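## Task

On the patch panel sitting under the switch whose ports have red covers (ports counted 1 to 24 starting at the left), pull out the lead in port 16. Hang its free plug in the nearest cable-manager ring on that port's left so the plug rests up inside the manager. No lead may end up sharply kinked or twisted around another. Do not unseat any other plug; even a small outward shift of one can fail the job. If the freed plug swings far out from the rack the scene may be stopped, which counts against you. At the end every lead must sit in each manager ring it passes through: the remaining lead being outside one is a failure, and the freed lead being outside one counts against you. Anything held in place only by the gripper does not count. Release everything and pull the arms away at the end.

## Robot and tools

Robot: two arms, left_arm and right_arm, each a six-joint arm ending in a parallel two-finger gripper with a wrist camera. left_arm is the robot's own left and sits on the +y side; right_arm is on -y. Base roots: left_arm at (+0.134, +0.375, +1.321) m, right_arm at (+0.134, -0.375, +1.321) m. Joint limits (rad), base to hand: waist -2.880..2.880, shoulder 0..3.142, elbow 0..3.019, wrist pitch -1.693..1.571, wrist yaw -1.571..1.571, wrist roll -2.094..2.094. Elbows stop just before straight.

Frame: one scene frame for everything. Origin is on the floor at the middle of the robot's foot; +x is the direction the robot faces, +z is up, +y is toward left_arm. Image left/right has nothing to do with arm names. Only the floor height is known for certain.

Gripper axes: fingers extend along the gripper's +z and separate along its y. end_effector_position is the spot between the finger pads, roughly 1 cm short of the tips. Reported hand positions can be off, more so at long reach, and arms tend to settle a centimetre or more away from the command, usually low.

The 16-number row: used by execute_actions rows and by move's target. It is a single list covering both arms: x, y, z, qw, qx, qy, qz, opening for left_arm, then the same eight for right_arm. x, y, z are an absolute goal position in metres in the scene frame; qw..qz an absolute orientation quaternion, w first, in the scene frame. So each half is a pose, not an offset. Opening runs from -1 (closed) to +1 (fully open, 0.094 m). To keep an arm still, resend its last reported pose plus the wanted opening each call; to hold an orientation, keep sending the same quaternion rather than copying drifted readings. A target more than 0.6 m from an arm's last reported position along any of its gripper axes makes the call refused, and nothing is sent. Each control step the command is clamped to within 70 mm and 16 degrees of the measured hand, and position wins over orientation if both cannot be met.

Tools:
- execute_actions {actions, pictures}: actions is an empty list (just report state, with pictures), or a list with one item. An action is {rows: 1 to 15 rows of 16 numbers, steps: up to 15, default 15}; each row lasts one 1/30 s step and the final row repeats to fill. An action needs at least 4 steps. A wait is {steps: up to 300} with no rows, counted from the previous result, so thinking time is included. pictures: true forces camera images.
- move {target, speed}: straight-line drive of both hands to the 16-number target, ending together, 0.5 to 10 s long (cut off at 10 s). speed is each path's top speed in m/s, 0.002 to 0.5, default 0.25; turning is capped at twice that in rad/s. Opening is sent at the start. Hands lag, stray and may overshoot speed, especially near full stretch. Faster moves and targets set deeper past a contact hit and press harder. Paths ignore obstacles and the other arm.
- wait {seconds}: 0 to 10 s of letting the scene run with no new command.
- zoom_image {camera, region}: enlarged crop of the latest full image; region [x0, y0, x1, y1] pixels from the top-left, at most 504 by 504. Cameras: cam_head_left and cam_head_right (896x504), cam_left_wrist and cam_right_wrist (616x616 fisheye).
- read_manual {section}: licence texts only.
- finished_scene {scene}: 1 or 2; closes that scene for good, grades it and starts the next.

Timing: after each action 4 steps are held back and run while the next reply is written; the simulation keeps going during replies. After an action's final step an arm continues only to its last clamped pose, so far targets may need several calls.

Result lines: the state line gives each hand's position and quaternion (left_arm | right_arm). grip_measured is finger opening on the command scale (may be off by about 1 mm); Joint positions ends with the opening in metres. To hold something, command roughly 0.03 below grip_measured; less grips gently. Finger force tops out near 50 to 62 N per pad, less on thin parts. Joint torques are raw drive outputs with offsets and noise. Hand target shows what the controller is driving to now. HELD marks steps where your row was partly or fully not sent; pose unreachable names an arm whose command the clearance check altered. A move adds a move: line with the ending (done, off_target, moving, held, fault) and limits (paced means the pose was clipped; held means some steps were blocked, after which the arm may jump faster), plus distance to target. FAULT means an arm stopped; MOTOR HOT warns from 85 °C, and at 100 °C an OVER-TEMPERATURE FAULT drops the arm. Camera calibration updates appear with pictures when they change.

Avoid: arms striking or shoving each other, hard or fast contact with the rack, tugging or nudging any other plug outward, letting the freed plug dangle and swing away, long loaded holds that heat motors, and ending while the gripper still supports the lead. Release and retreat before finishing.

Each tool is called after ">>>" in YAML: its name, and indented under it one key for each argument.

## Session

>>> execute_actions:
  actions: []

Scene clock: 0.00 s of 5100.00 s.
left_arm: end_effector_position=(+0.7368, +0.3769, +1.2551) grip_measured=+1.000 end_effector_quat_wxyz=(+0.262, -0.005, +0.965, +0.000) | right_arm: end_effector_position=(+0.7259, -0.3741, +1.2359) grip_measured=+1.000 end_effector_quat_wxyz=(+0.247, -0.006, +0.969, +0.000)
Joint positions: left_arm=[ 1.059  1.12   0.871 -0.113 -0.308  0.12   0.094] | right_arm=[-1.066  1.149  0.854 -0.101  0.299 -0.133  0.094]
Joint velocities: left_arm=[-0.005 -0.005  0.007  0.002  0.022 -0.066  0.   ] | right_arm=[-0.005 -0.005 -0.007  0.022  0.022 -0.007  0.   ]
Joint torques (N m, as the arm reports them, + toward a larger angle): no reading
Hand target (left_arm): +0.744, +0.378, +1.257; +0.267, -0.007, +0.964, +0.001
Hand target (right_arm): +0.734, -0.376, +1.241; +0.255, -0.003, +0.967, +0.000

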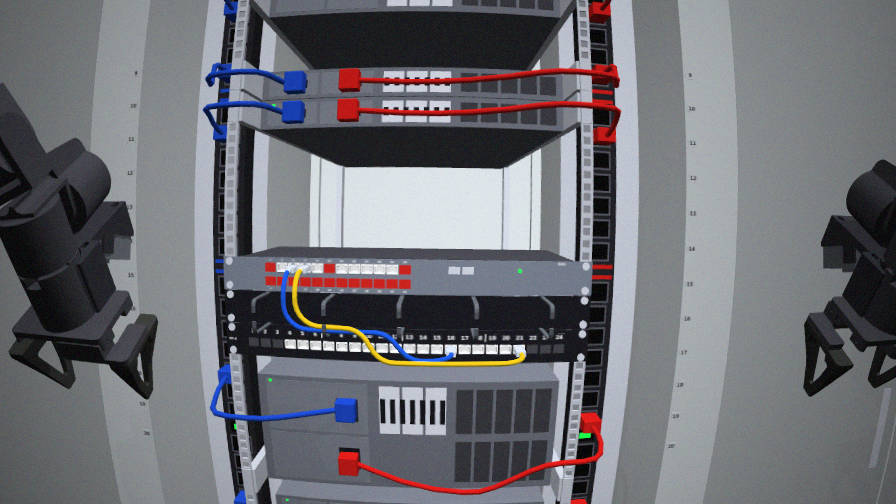

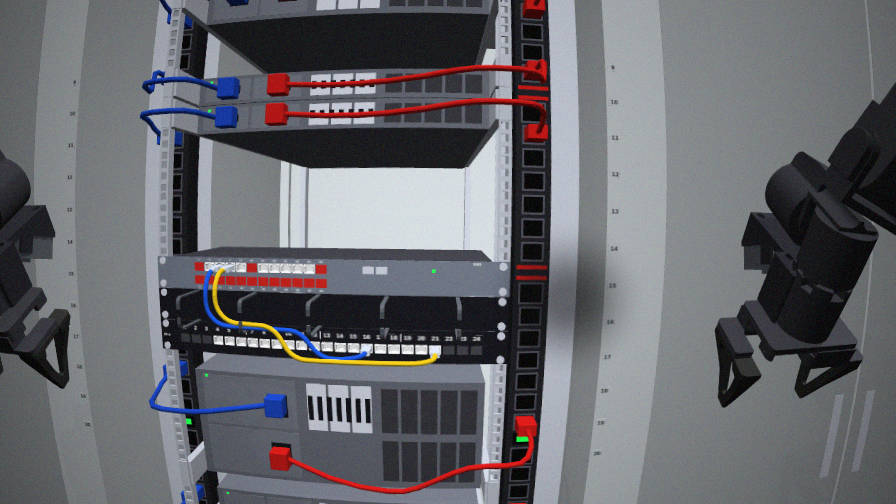

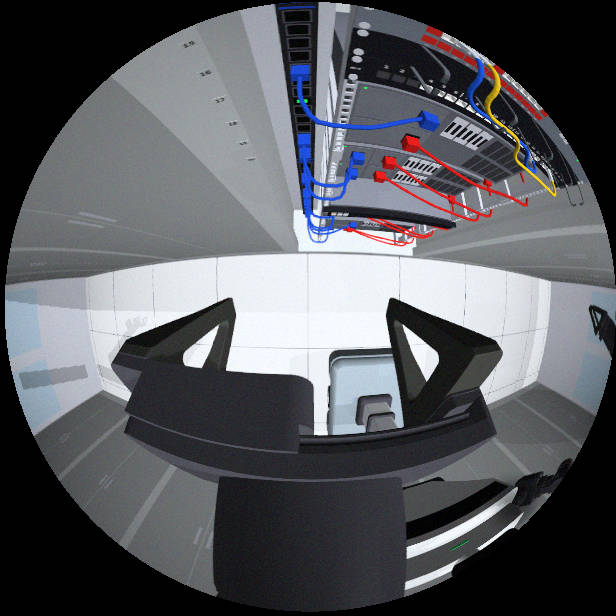

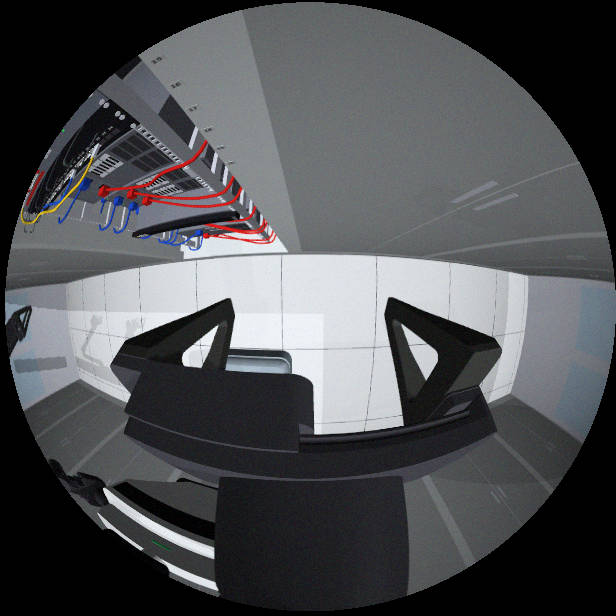

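>>> zoom_image:
  camera: "cam_head_left"
  region: [240, 240, 580, 390]

>>> zoom_image:
  camera: "cam_head_right"
  region: [160, 240, 500, 390]

>>> zoom_image:
  camera: "cam_left_wrist"
  region: [360, 20, 600, 220]

Region (240, 240, 580, 390) of cam_head_left's 896x504 image, scaled by 1.482, with more detail than that image has; it fills the top 222 rows of this view, and the rest is white.

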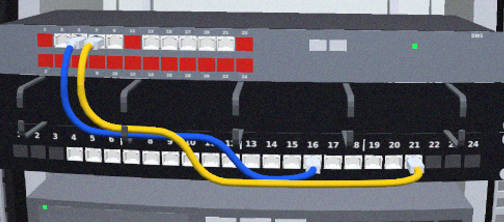

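Region (160, 240, 500, 390) of cam_head_right's 896x504 image, scaled by 1.482, with more detail than that image has; it fills the top 222 rows of this view, and the rest is white.

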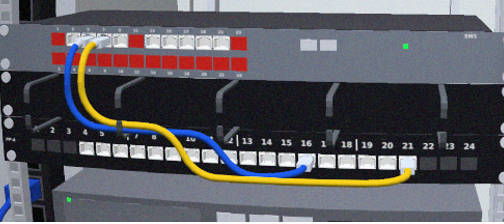

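Region (360, 20, 600, 220) of cam_left_wrist's 616x616 image, scaled by 2.100, with more detail than that image has.

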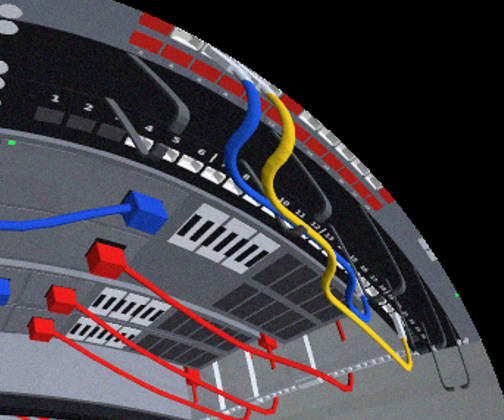

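>>> move:
  target: [0.78,0.04,1.27,0.707,0,0.707,0,0,0.7259,-0.3741,1.2359,0.247,-0.006,0.969,0,1]

Scene clock: 3.00 s of 5100.00 s.
left_arm: end_effector_position=(+0.7852, +0.0480, +1.2745) grip_measured=+0.003 end_effector_quat_wxyz=(+0.681, +0.007, +0.732, -0.020) | right_arm: end_effector_position=(+0.7259, -0.3741, +1.2359) grip_measured=+1.000 end_effector_quat_wxyz=(+0.247, -0.006, +0.969, +0.000)
Joint positions: left_arm=[ 0.541  1.999  1.119  1.543 -0.456  0.616  0.047] | right_arm=[-1.066  1.149  0.854 -0.101  0.299 -0.133  0.094]
Joint velocities: left_arm=[-0.005  0.005  0.002  0.002  0.007  0.066 -0.   ] | right_arm=[-0.015  0.005 -0.032  0.007  0.007 -0.007  0.   ]
Joint torques (N m, as the arm reports them, + toward a larger angle): left_arm=[-12.33 -13.21   4.77   2.09   0.63   0.14] | right_arm=[  3.96 -14.87   6.65   1.01   0.04   0.  ]
Hand target (left_arm): +0.784, +0.039, +1.270; +0.685, +0.011, +0.729, -0.017
Hand target (right_arm): +0.726, -0.374, +1.236; +0.247, -0.006, +0.969, -0.000
Off the commanded pose (left_arm): 0.011 m, 5 deg.
Off the commanded pose (right_arm): 0.000 m, 0 deg.
joint sent to its limit (left arm) — the command would take joint 4 (wrist pitch) past its upper limit, so that joint was sent only as far as its limit.
Kept back: nothing.
move: off_target (left_arm)
camera_calibration (this result's frames):
cam_left_wrist: T_world_to_cam=[[-0.026235, -0.999452, 0.0201749, 0.0446298], [-0.639258, 0.00125733, -0.768992, 1.48667], [0.768545, -0.0330715, -0.638941, 0.339552], [0, 0, 0, 1]] pos_world=[0.690574, 0.0539657, 1.35929]

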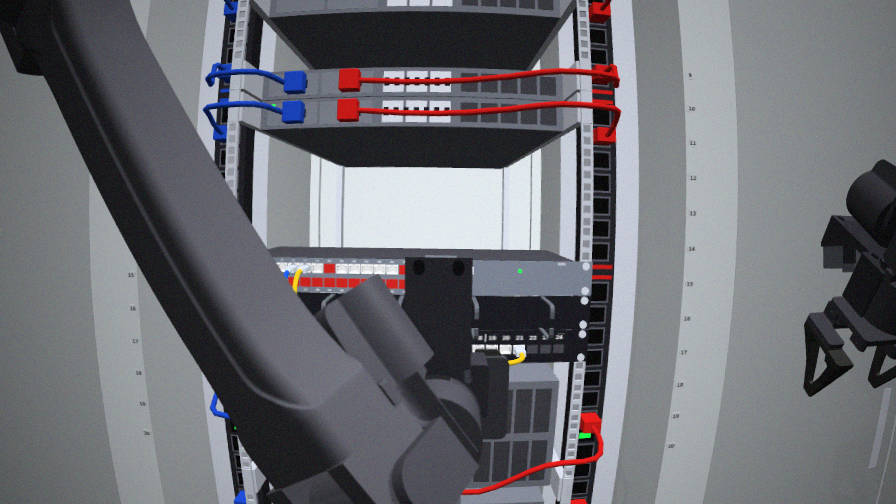

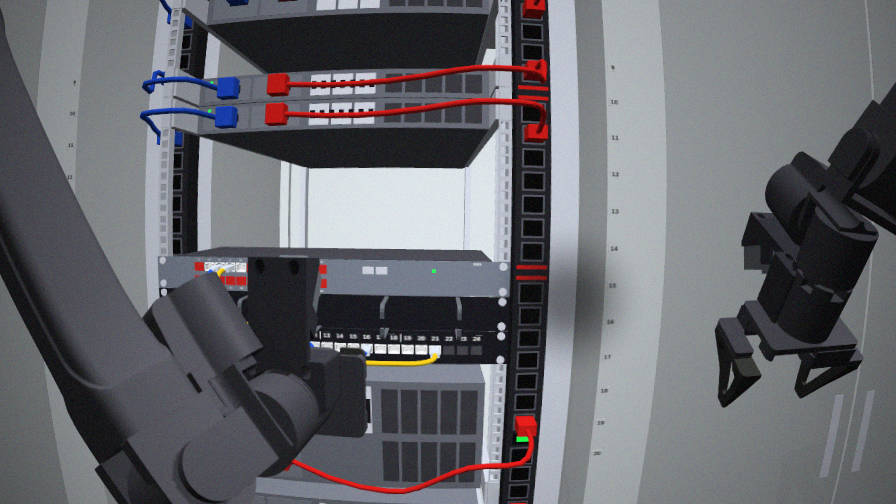

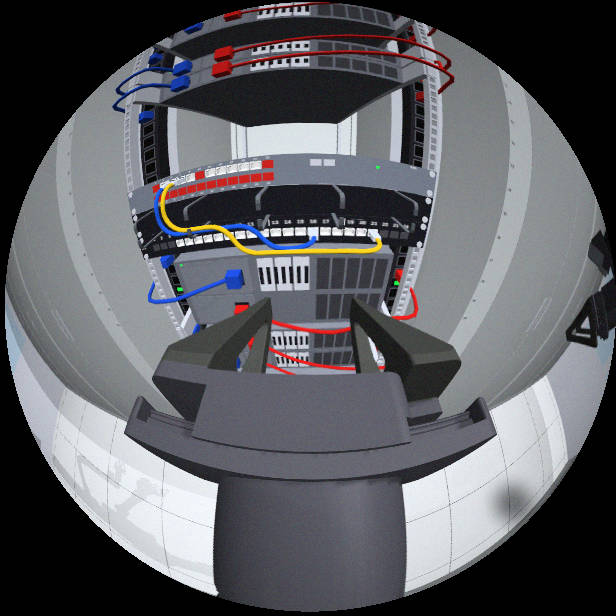

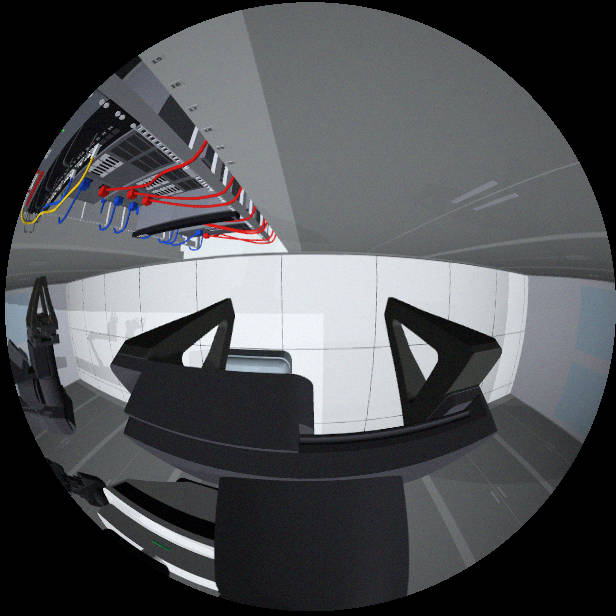

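>>> move:
  target: [0.85,0.04,1.29,0.5,0,0.866,0,-0.3,0.80,-0.14,1.25,0.594,-0.293,0.708,0.246,-1]
  speed: 0.15

>>> zoom_image:
  camera: "cam_left_wrist"
  region: [160, 60, 460, 330]

>>> zoom_image:
  camera: "cam_right_wrist"
  region: [200, 100, 500, 330]

Scene clock: 14.53 s of 5100.00 s.
left_arm: end_effector_position=(+0.8325, +0.0448, +1.2662) grip_measured=-0.297 end_effector_quat_wxyz=(+0.486, +0.020, +0.873, +0.012) | right_arm: end_effector_position=(+0.7897, -0.1475, +1.2425) grip_measured=-0.992 end_effector_quat_wxyz=(+0.580, -0.292, +0.719, +0.246)
Joint positions: left_arm=[ 0.514  1.808  1.25   0.733 -0.752  0.397  0.033] | right_arm=[-0.925  1.613  0.931  0.809 -0.458 -0.572  0.   ]
Joint velocities: left_arm=[-0.015 -0.015 -0.022 -0.017 -0.037 -0.11  -0.001] | right_arm=[ 0.005 -0.005  0.002  0.002  0.007 -0.022 -0.001]
Joint torques (N m, as the arm reports them, + toward a larger angle): left_arm=[-13.16 -17.71   7.96   1.28   0.24  -0.09] | right_arm=[  7.57 -16.43   6.93   2.14  -0.56  -0.08]
Hand target (left_arm): +0.849, +0.043, +1.292; +0.500, -0.001, +0.866, +0.001
Hand target (right_arm): +0.799, -0.141, +1.249; +0.595, -0.296, +0.707, +0.242
Off the commanded pose (left_arm): 0.030 m, 3 deg.
Off the commanded pose (right_arm): 0.015 m, 2 deg.
Kept back: nothing.
After step 90, 4.30 s passed at rest.
move: off_target (left_arm, right_arm)
camera_calibration (this result's frames):
cam_left_wrist: T_world_to_cam=[[-0.0132535, -0.998849, -0.0460925, 0.115836], [-0.923323, 0.0299185, -0.382857, 1.2567], [0.383795, 0.037484, -0.922657, 0.974166], [0, 0, 0, 1]] pos_world=[0.787998, 0.041588, 1.3853]
cam_right_wrist: T_world_to_cam=[[0.697814, -0.716051, -0.0180654, -0.632073], [-0.534484, -0.50375, -0.678648, 1.19685], [0.476846, 0.483226, -0.734241, 0.731194], [0, 0, 0, 1]] pos_world=[0.7321, -0.203015, 1.33769]

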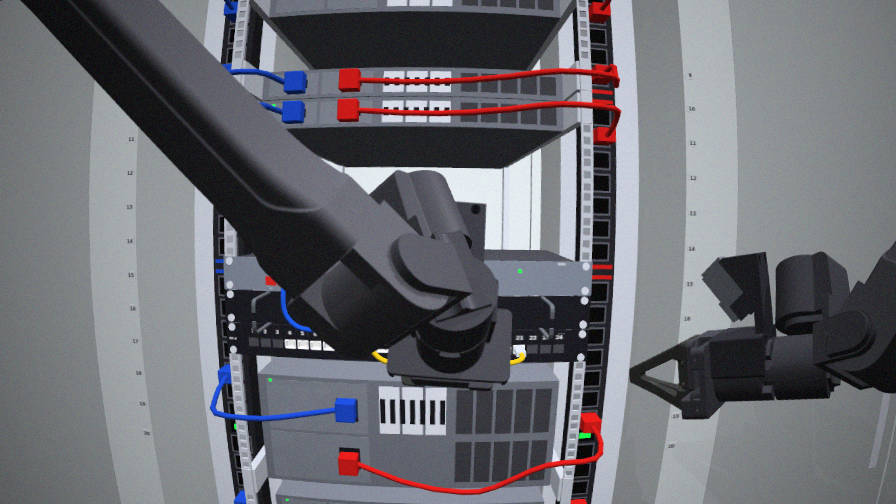

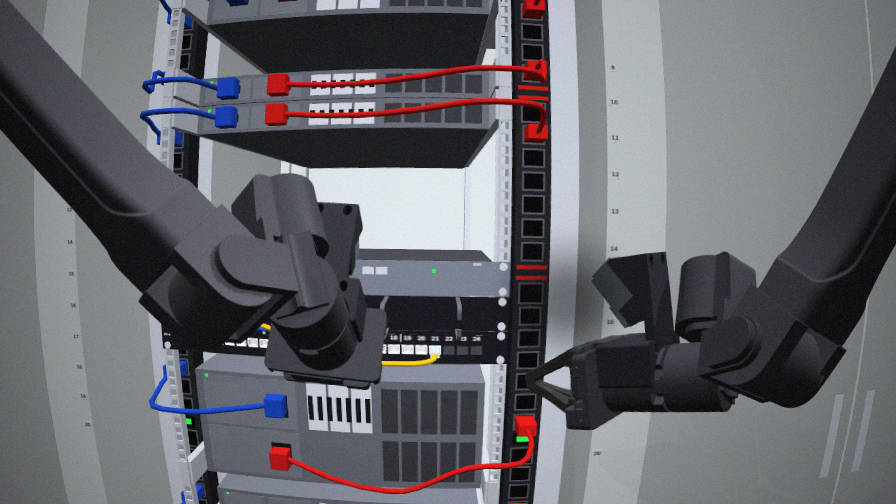

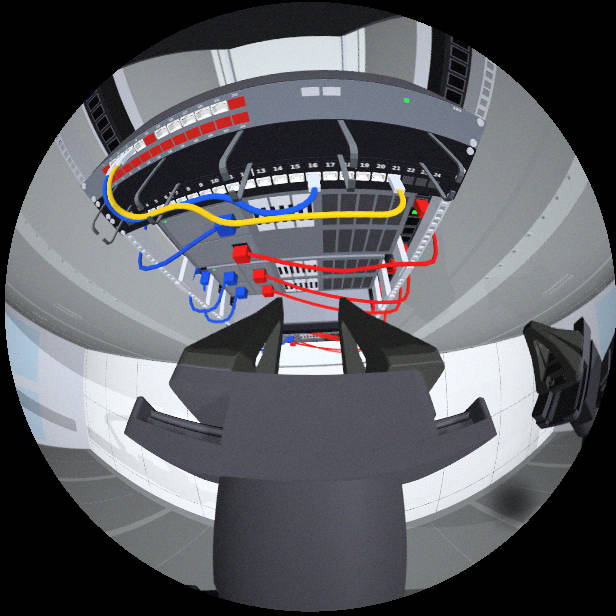

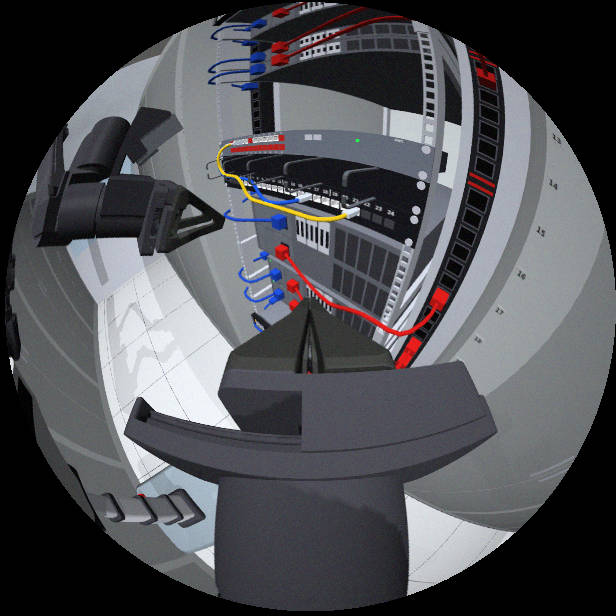

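Region (160, 60, 460, 330) of cam_left_wrist's 616x616 image, scaled by 1.680, with more detail than that image has; it fills the top 454 rows of this view, and the rest is white.

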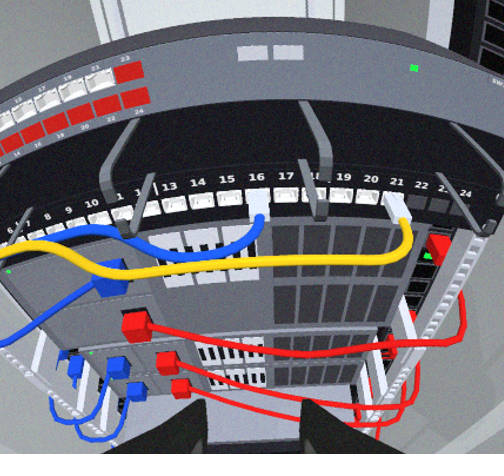

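Region (200, 100, 500, 330) of cam_right_wrist's 616x616 image, scaled by 1.680, with more detail than that image has; it fills the top 386 rows of this view, and the rest is white.

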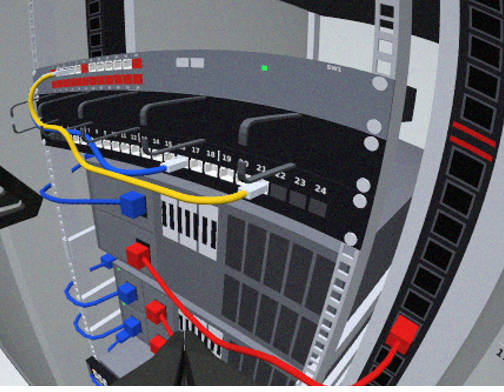

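>>> move:
  target: [0.91,0.04,1.32,0.5,0,0.866,0,-0.5,0.84,-0.08,1.09,0.653,-0.271,0.653,0.271,-1]
  speed: 0.1

>>> zoom_image:
  camera: "cam_left_wrist"
  region: [160, 60, 460, 330]

>>> zoom_image:
  camera: "cam_right_wrist"
  region: [200, 20, 420, 200]

Scene clock: 16.90 s of 5100.00 s.
left_arm: end_effector_position=(+0.8888, +0.0346, +1.3013) grip_measured=-0.497 end_effector_quat_wxyz=(+0.487, +0.022, +0.873, +0.005) | right_arm: end_effector_position=(+0.8294, -0.0726, +1.0913) grip_measured=-0.992 end_effector_quat_wxyz=(+0.644, -0.276, +0.658, +0.277)
Joint positions: left_arm=[ 0.514  1.808  1.425  0.553 -0.737  0.39   0.024] | right_arm=[-0.949  2.186  1.368  1.127 -0.593 -0.484  0.   ]
Joint velocities: left_arm=[-0.015  0.005 -0.017 -0.022 -0.066 -0.051 -0.   ] | right_arm=[-0.005 -0.005 -0.002  0.017  0.037 -0.081 -0.   ]
Joint torques (N m, as the arm reports them, + toward a larger angle): left_arm=[-12.4  -18.57   9.25   1.33   0.44  -0.12] | right_arm=[  8.98 -19.95   5.15   2.38  -0.53   0.06]
Hand target (left_arm): +0.908, +0.042, +1.322; +0.500, +0.000, +0.866, -0.000
Hand target (right_arm): +0.838, -0.081, +1.090; +0.653, -0.271, +0.653, +0.270
Off the commanded pose (left_arm): 0.029 m, 3 deg.
Off the commanded pose (right_arm): 0.013 m, 1 deg.
Kept back: nothing.
move: off_target (left_arm, right_arm)
camera_calibration (this result's frames):
cam_left_wrist: T_world_to_cam=[[-0.0238511, -0.999115, -0.034642, 0.102575], [-0.922251, 0.0353641, -0.384971, 1.32407], [0.385856, 0.0227667, -0.922278, 0.983536], [0, 0, 0, 1]] pos_world=[0.844071, 0.033268, 1.42038]
cam_right_wrist: T_world_to_cam=[[0.712282, -0.70174, -0.0146562, -0.623586], [-0.424468, -0.414026, -0.805239, 1.20654], [0.559, 0.579778, -0.59277, 0.349604], [0, 0, 0, 1]] pos_world=[0.760876, -0.14075, 1.16964]

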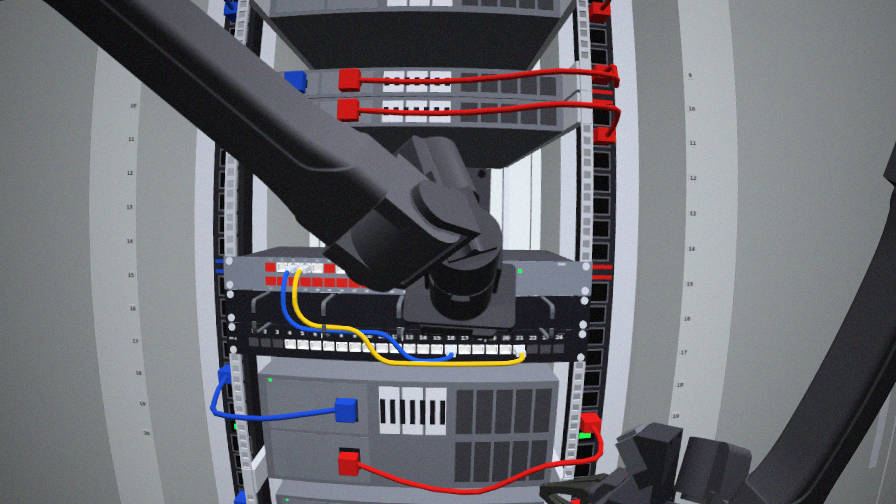

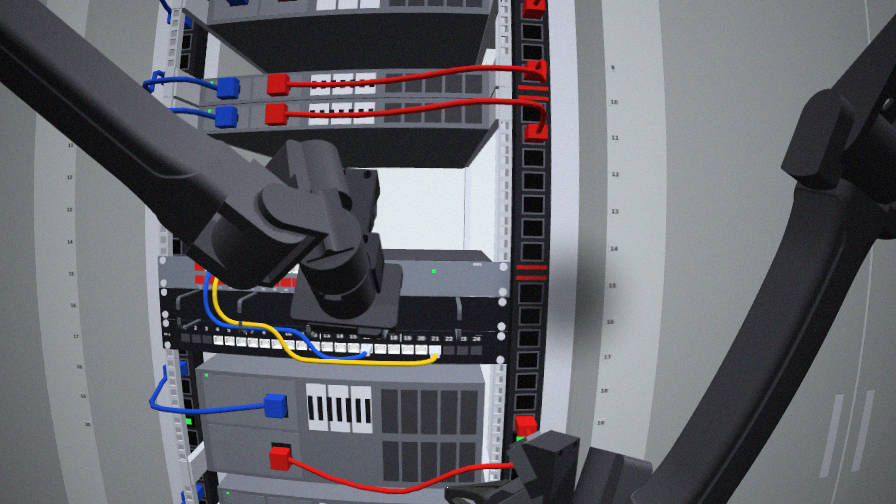

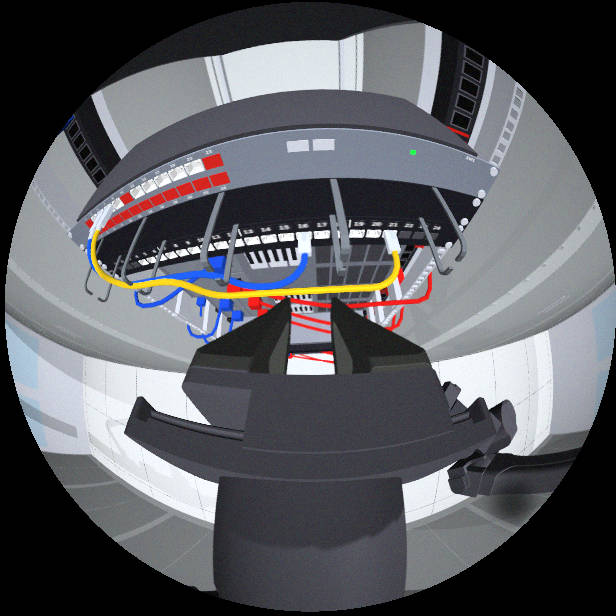

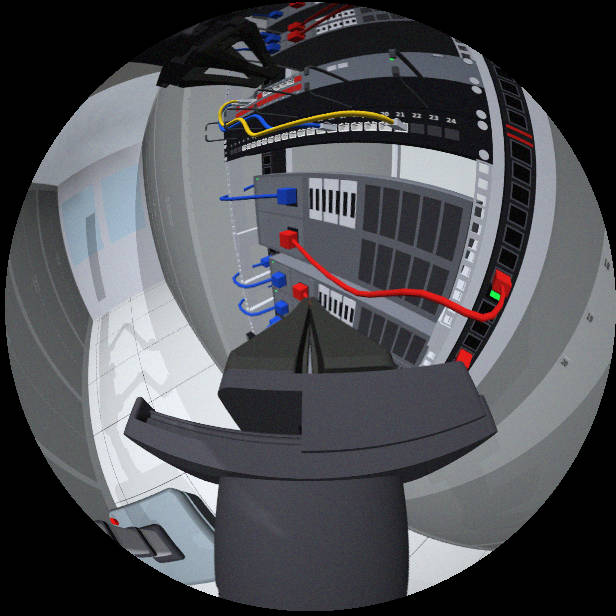

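Region (160, 60, 460, 330) of cam_left_wrist's 616x616 image, scaled by 1.680, with more detail than that image has; it fills the top 454 rows of this view, and the rest is white.

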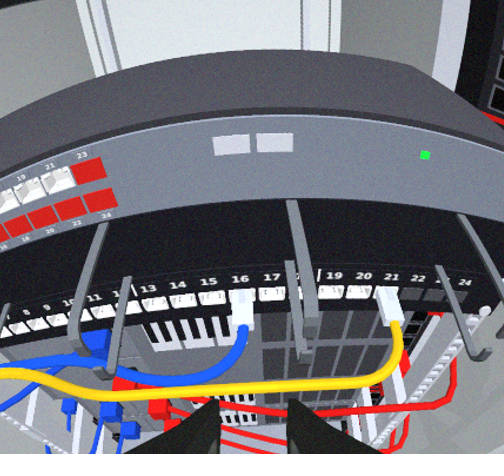

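Region (200, 20, 420, 200) of cam_right_wrist's 616x616 image, scaled by 2.291, with more detail than that image has; it fills the top 412 rows of this view, and the rest is white.

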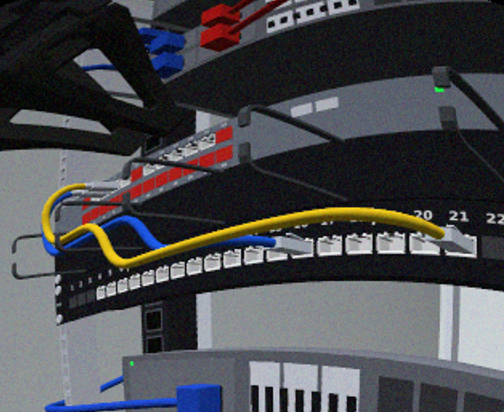

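>>> zoom_image:
  camera: "cam_right_wrist"
  region: [300, 100, 420, 150]

Region (300, 100, 420, 150) of cam_right_wrist's 616x616 image, scaled by 4.200, with more detail than that image has; it fills the top 210 rows of this view, and the rest is white.

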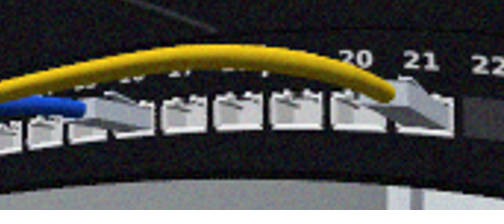

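>>> move:
  target: [0.86,0.06,1.30,0.579,0.579,0.406,0.406,-0.45,0.84,-0.08,1.09,0.653,-0.271,0.653,0.271,-1]
  speed: 0.2

Scene clock: 22.30 s of 5100.00 s.
left_arm: end_effector_position=(+0.8623, +0.0508, +1.3169) grip_measured=-0.453 end_effector_quat_wxyz=(+0.598, +0.564, +0.412, +0.392) | right_arm: end_effector_position=(+0.8323, -0.0729, +1.0929) grip_measured=-0.992 end_effector_quat_wxyz=(+0.646, -0.275, +0.656, +0.276)
Joint positions: left_arm=[ 0.654  1.843  1.195  1.19  -0.045  2.071  0.026] | right_arm=[-0.949  2.186  1.374  1.127 -0.593 -0.483  0.   ]
Joint velocities: left_arm=[-0.015 -0.005  0.002 -0.002  0.022 -0.095  0.   ] | right_arm=[-0.005  0.005 -0.012  0.002  0.066 -0.051 -0.001]
Joint torques (N m, as the arm reports them, + toward a larger angle): left_arm=[ -9.48 -15.62   3.7    1.95   0.61   0.08] | right_arm=[  9.15 -20.1    5.21   1.95  -0.51   0.11]
Hand target (left_arm): +0.860, +0.059, +1.299; +0.584, +0.576, +0.410, +0.398
Hand target (right_arm): +0.840, -0.080, +1.090; +0.653, -0.271, +0.653, +0.271
Off the commanded pose (left_arm): 0.019 m, 3 deg.
Off the commanded pose (right_arm): 0.011 m, 1 deg.
joint sent to its limit (left arm) — the command would take joint 6 (wrist roll) past its upper limit, so that joint was sent only as far as its limit.
Kept back: nothing.
move: off_target (left_arm, right_arm)
camera_calibration (this result's frames):
cam_left_wrist: T_world_to_cam=[[0.0138329, -0.0602302, -0.998089, 1.30723], [-0.259342, 0.963809, -0.0617559, 0.260669], [0.965686, 0.259701, -0.00228801, -0.715819], [0, 0, 0, 1]] pos_world=[0.740776, 0.0133981, 1.31919]
cam_right_wrist: T_world_to_cam=[[0.710503, -0.703598, -0.0115951, -0.62785], [-0.420935, -0.411746, -0.808257, 1.20953], [0.563914, 0.57915, -0.588716, 0.340492], [0, 0, 0, 1]] pos_world=[0.763214, -0.140932, 1.17078]

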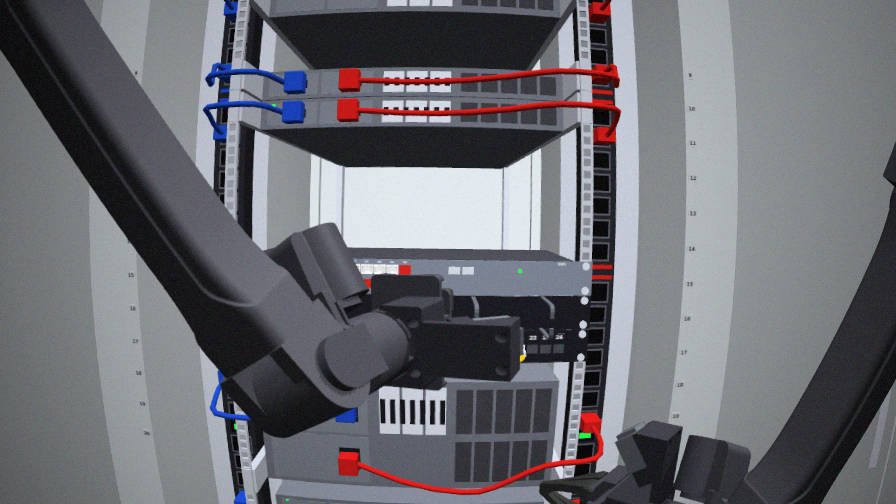

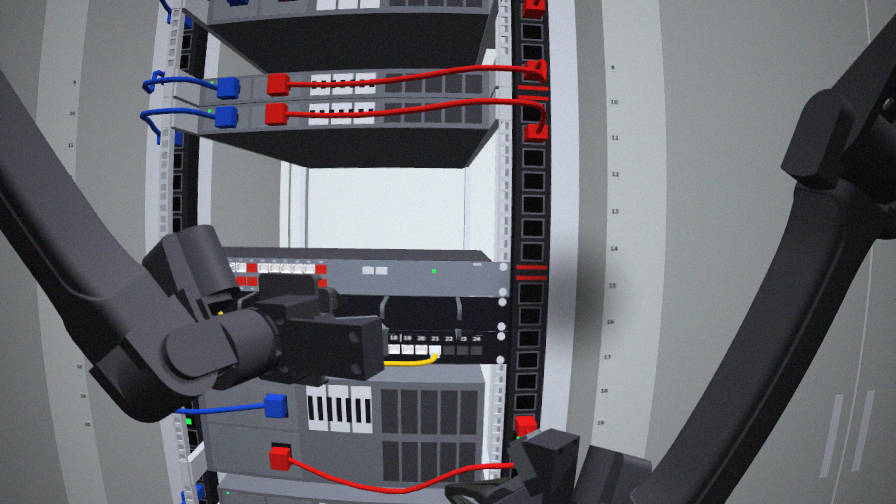

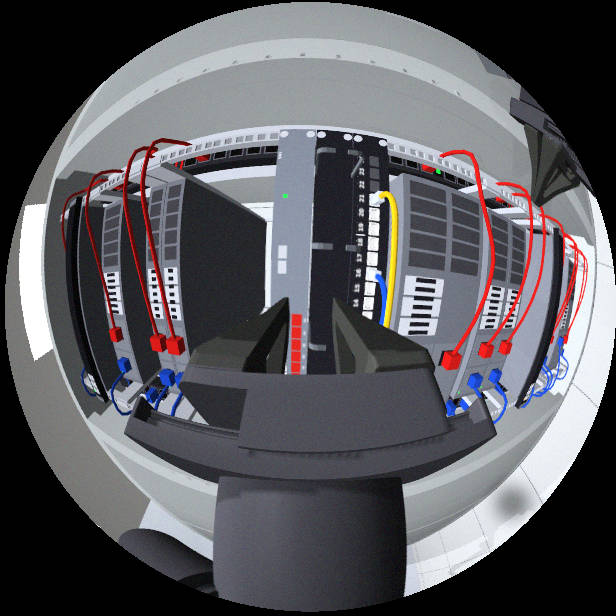

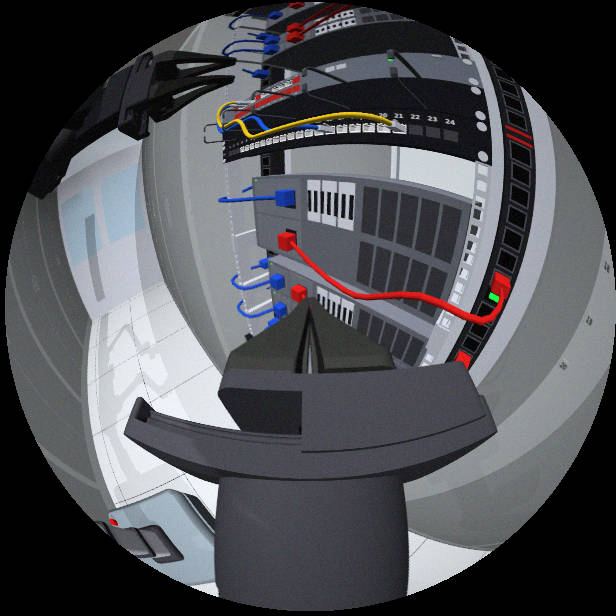

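>>> move:
  target: [0.89,0.055,1.265,0.579,0.579,0.406,0.406,-0.5,0.84,-0.08,1.09,0.653,-0.271,0.653,0.271,-1]
  speed: 0.05

Scene clock: 26.07 s of 5100.00 s.
left_arm: end_effector_position=(+0.8820, +0.0530, +1.2880) grip_measured=-0.497 end_effector_quat_wxyz=(+0.592, +0.569, +0.407, +0.399) | right_arm: end_effector_position=(+0.8323, -0.0729, +1.0929) grip_measured=-0.992 end_effector_quat_wxyz=(+0.646, -0.275, +0.656, +0.276)
Joint positions: left_arm=[ 0.694  1.908  1.269  1.179 -0.016  2.073  0.024] | right_arm=[-0.949  2.186  1.374  1.127 -0.593 -0.483  0.   ]
Joint velocities: left_arm=[ 0.005 -0.005  0.002  0.012  0.066 -0.066 -0.001] | right_arm=[-0.005 -0.005  0.002  0.012 -0.022  0.007 -0.001]
Joint torques (N m, as the arm reports them, + toward a larger angle): left_arm=[ -9.5  -14.49   6.88   1.54   0.58   0.06] | right_arm=[  9.01 -19.82   5.22   2.07  -0.49   0.09]
Hand target (left_arm): +0.889, +0.056, +1.266; +0.579, +0.579, +0.406, +0.405
Hand target (right_arm): +0.840, -0.080, +1.090; +0.653, -0.271, +0.653, +0.271
Off the commanded pose (left_arm): 0.024 m, 2 deg.
Off the commanded pose (right_arm): 0.011 m, 1 deg.
joint sent to its limit (left arm) — the command would take joint 6 (wrist roll) past its upper limit, so that joint was sent only as far as its limit.
Kept back: nothing.
move: off_target (left_arm, right_arm)
camera_calibration (this result's frames):
cam_left_wrist: T_world_to_cam=[[0.0187188, -0.0375467, -0.99912, 1.27411], [-0.262811, 0.963969, -0.0411496, 0.238372], [0.964666, 0.26335, 0.00817667, -0.748174], [0, 0, 0, 1]] pos_world=[0.760534, 0.0150865, 1.28892]
cam_right_wrist: T_world_to_cam=[[0.710497, -0.703599, -0.0119765, -0.627428], [-0.421158, -0.411529, -0.808251, 1.20972], [0.563755, 0.579303, -0.588717, 0.340635], [0, 0, 0, 1]] pos_world=[0.763235, -0.140952, 1.17078]

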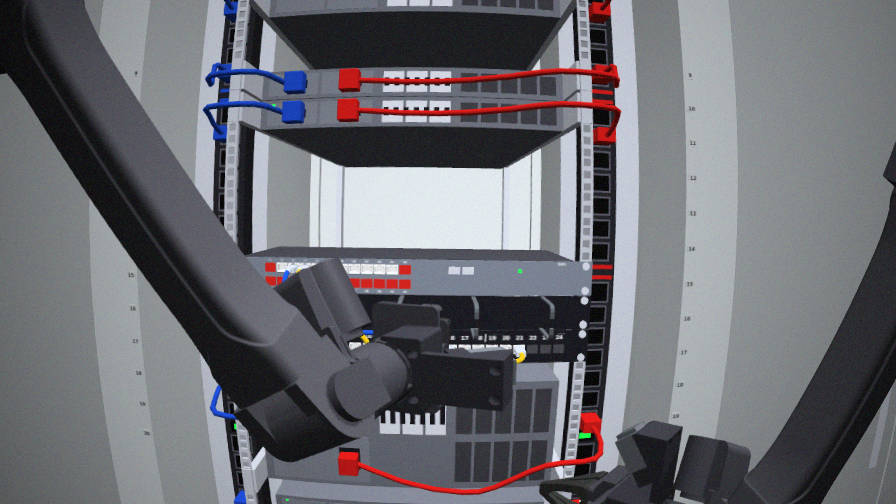

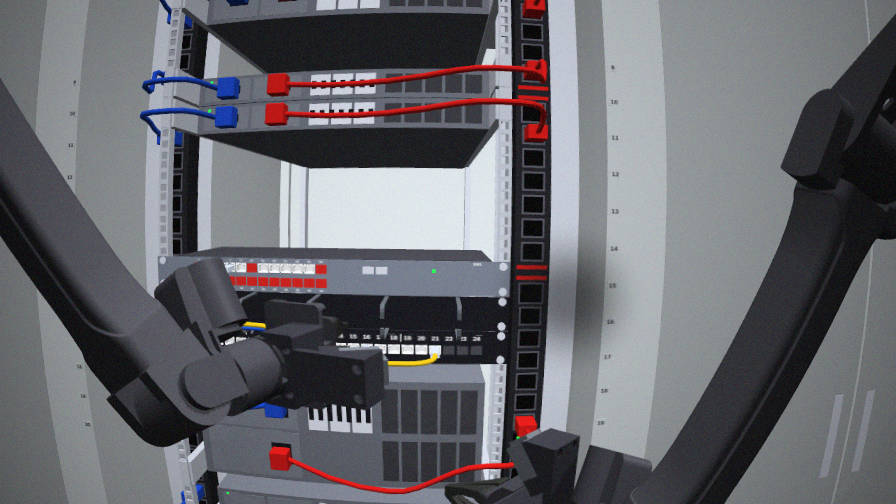

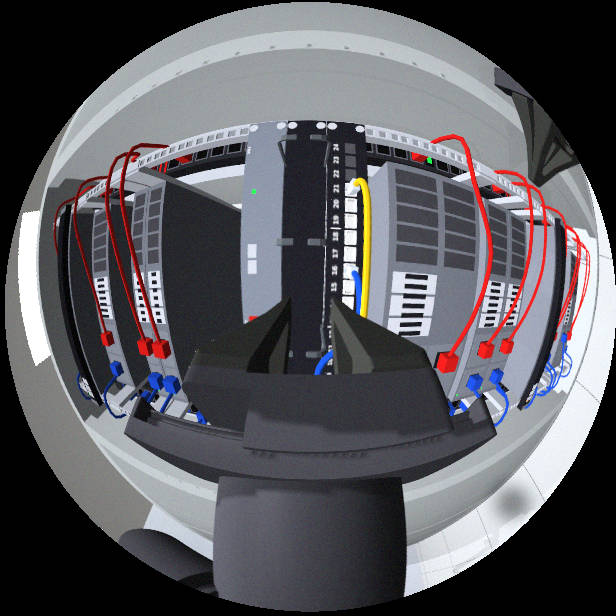

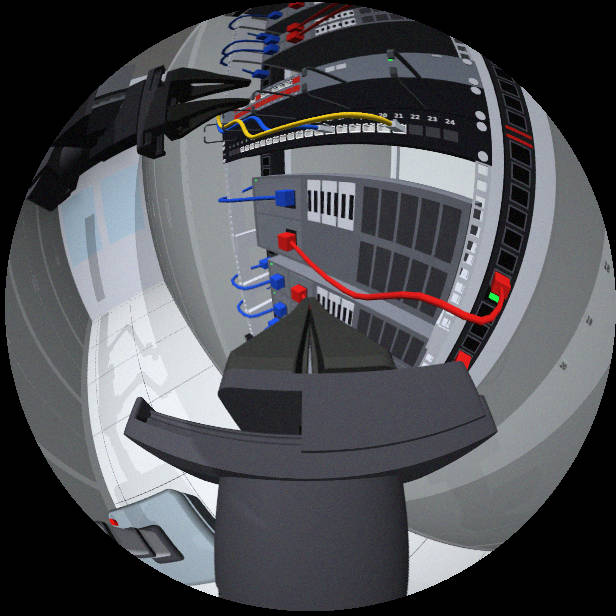

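>>> move:
  target: [0.93,0.042,1.255,0.579,0.579,0.406,0.406,-0.5,0.84,-0.08,1.09,0.653,-0.271,0.653,0.271,-1]
  speed: 0.03

>>> zoom_image:
  camera: "cam_right_wrist"
  region: [200, 20, 420, 200]

Scene clock: 28.60 s of 5100.00 s.
left_arm: end_effector_position=(+0.9213, +0.0391, +1.2818) grip_measured=-0.497 end_effector_quat_wxyz=(+0.592, +0.570, +0.405, +0.401) | right_arm: end_effector_position=(+0.8323, -0.0729, +1.0929) grip_measured=-0.992 end_effector_quat_wxyz=(+0.646, -0.275, +0.656, +0.276)
Joint positions: left_arm=[ 0.702  1.968  1.418  1.091 -0.007  2.073  0.024] | right_arm=[-0.949  2.186  1.374  1.127 -0.593 -0.483  0.   ]
Joint velocities: left_arm=[-0.005  0.005  0.012  0.002 -0.051 -0.007 -0.   ] | right_arm=[-0.005 -0.005  0.002  0.002 -0.037 -0.037 -0.   ]
Joint torques (N m, as the arm reports them, + toward a larger angle): left_arm=[-10.08 -15.55   7.73   1.52   0.58   0.02] | right_arm=[  9.3  -19.84   5.21   2.07  -0.54   0.08]
Hand target (left_arm): +0.928, +0.043, +1.256; +0.579, +0.579, +0.406, +0.406
Hand target (right_arm): +0.840, -0.080, +1.090; +0.653, -0.271, +0.653, +0.271
Off the commanded pose (left_arm): 0.028 m, 2 deg.
Off the commanded pose (right_arm): 0.011 m, 1 deg.
Kept back: nothing.
move: off_target (left_arm, right_arm)
camera_calibration (this result's frames):
cam_left_wrist: T_world_to_cam=[[0.0220793, -0.0342207, -0.99917, 1.26345], [-0.261708, 0.964366, -0.0388118, 0.257775], [0.964894, 0.262348, 0.0123367, -0.787952], [0, 0, 0, 1]] pos_world=[0.799856, 0.0013641, 1.28213]
cam_right_wrist: T_world_to_cam=[[0.710497, -0.703599, -0.0119765, -0.627428], [-0.421158, -0.411529, -0.808251, 1.20972], [0.563755, 0.579303, -0.588717, 0.340635], [0, 0, 0, 1]] pos_world=[0.763235, -0.140952, 1.17078]

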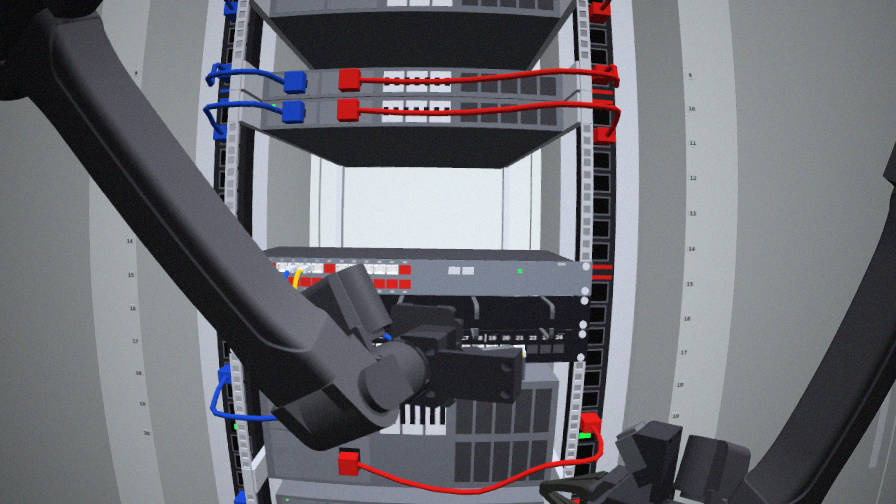

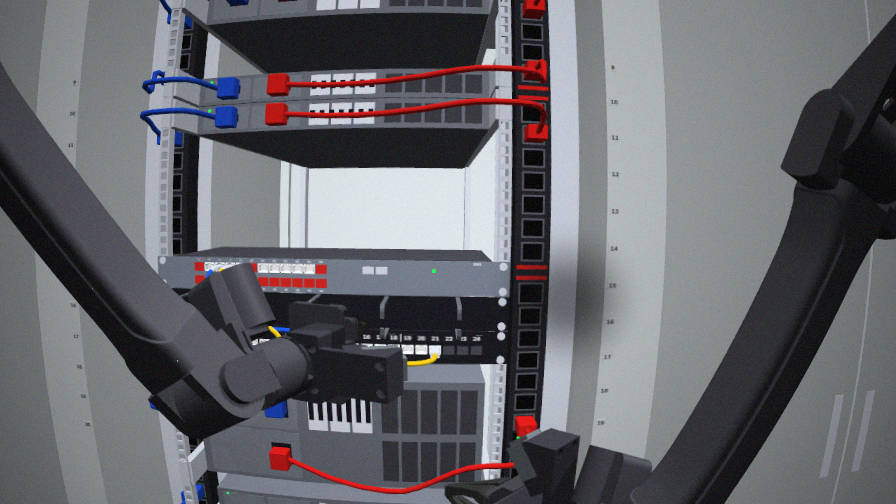

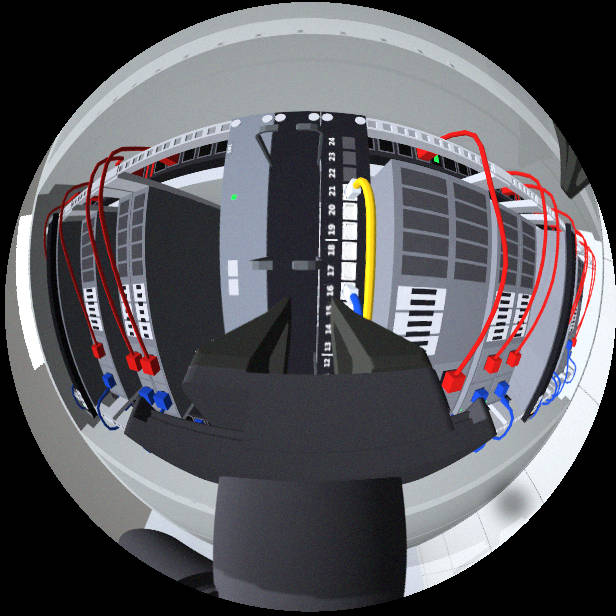

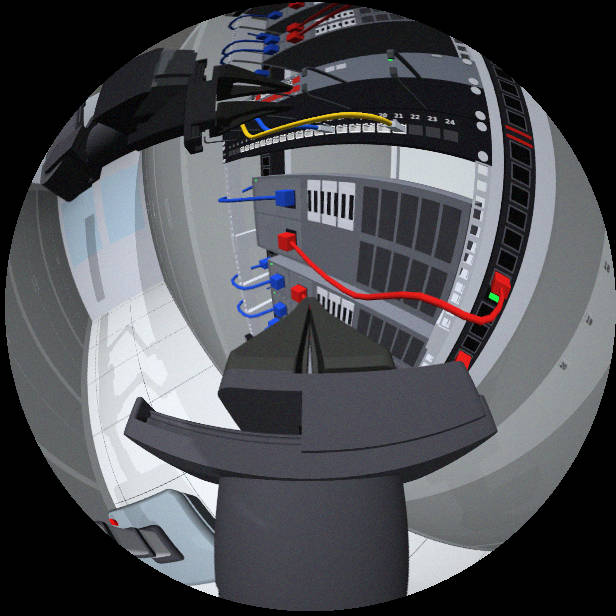

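Region (200, 20, 420, 200) of cam_right_wrist's 616x616 image, scaled by 2.291, with more detail than that image has; it fills the top 412 rows of this view, and the rest is white.

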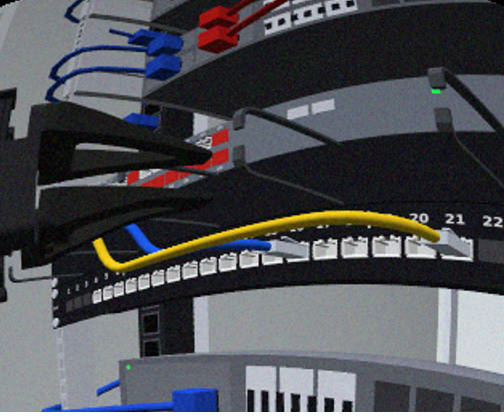

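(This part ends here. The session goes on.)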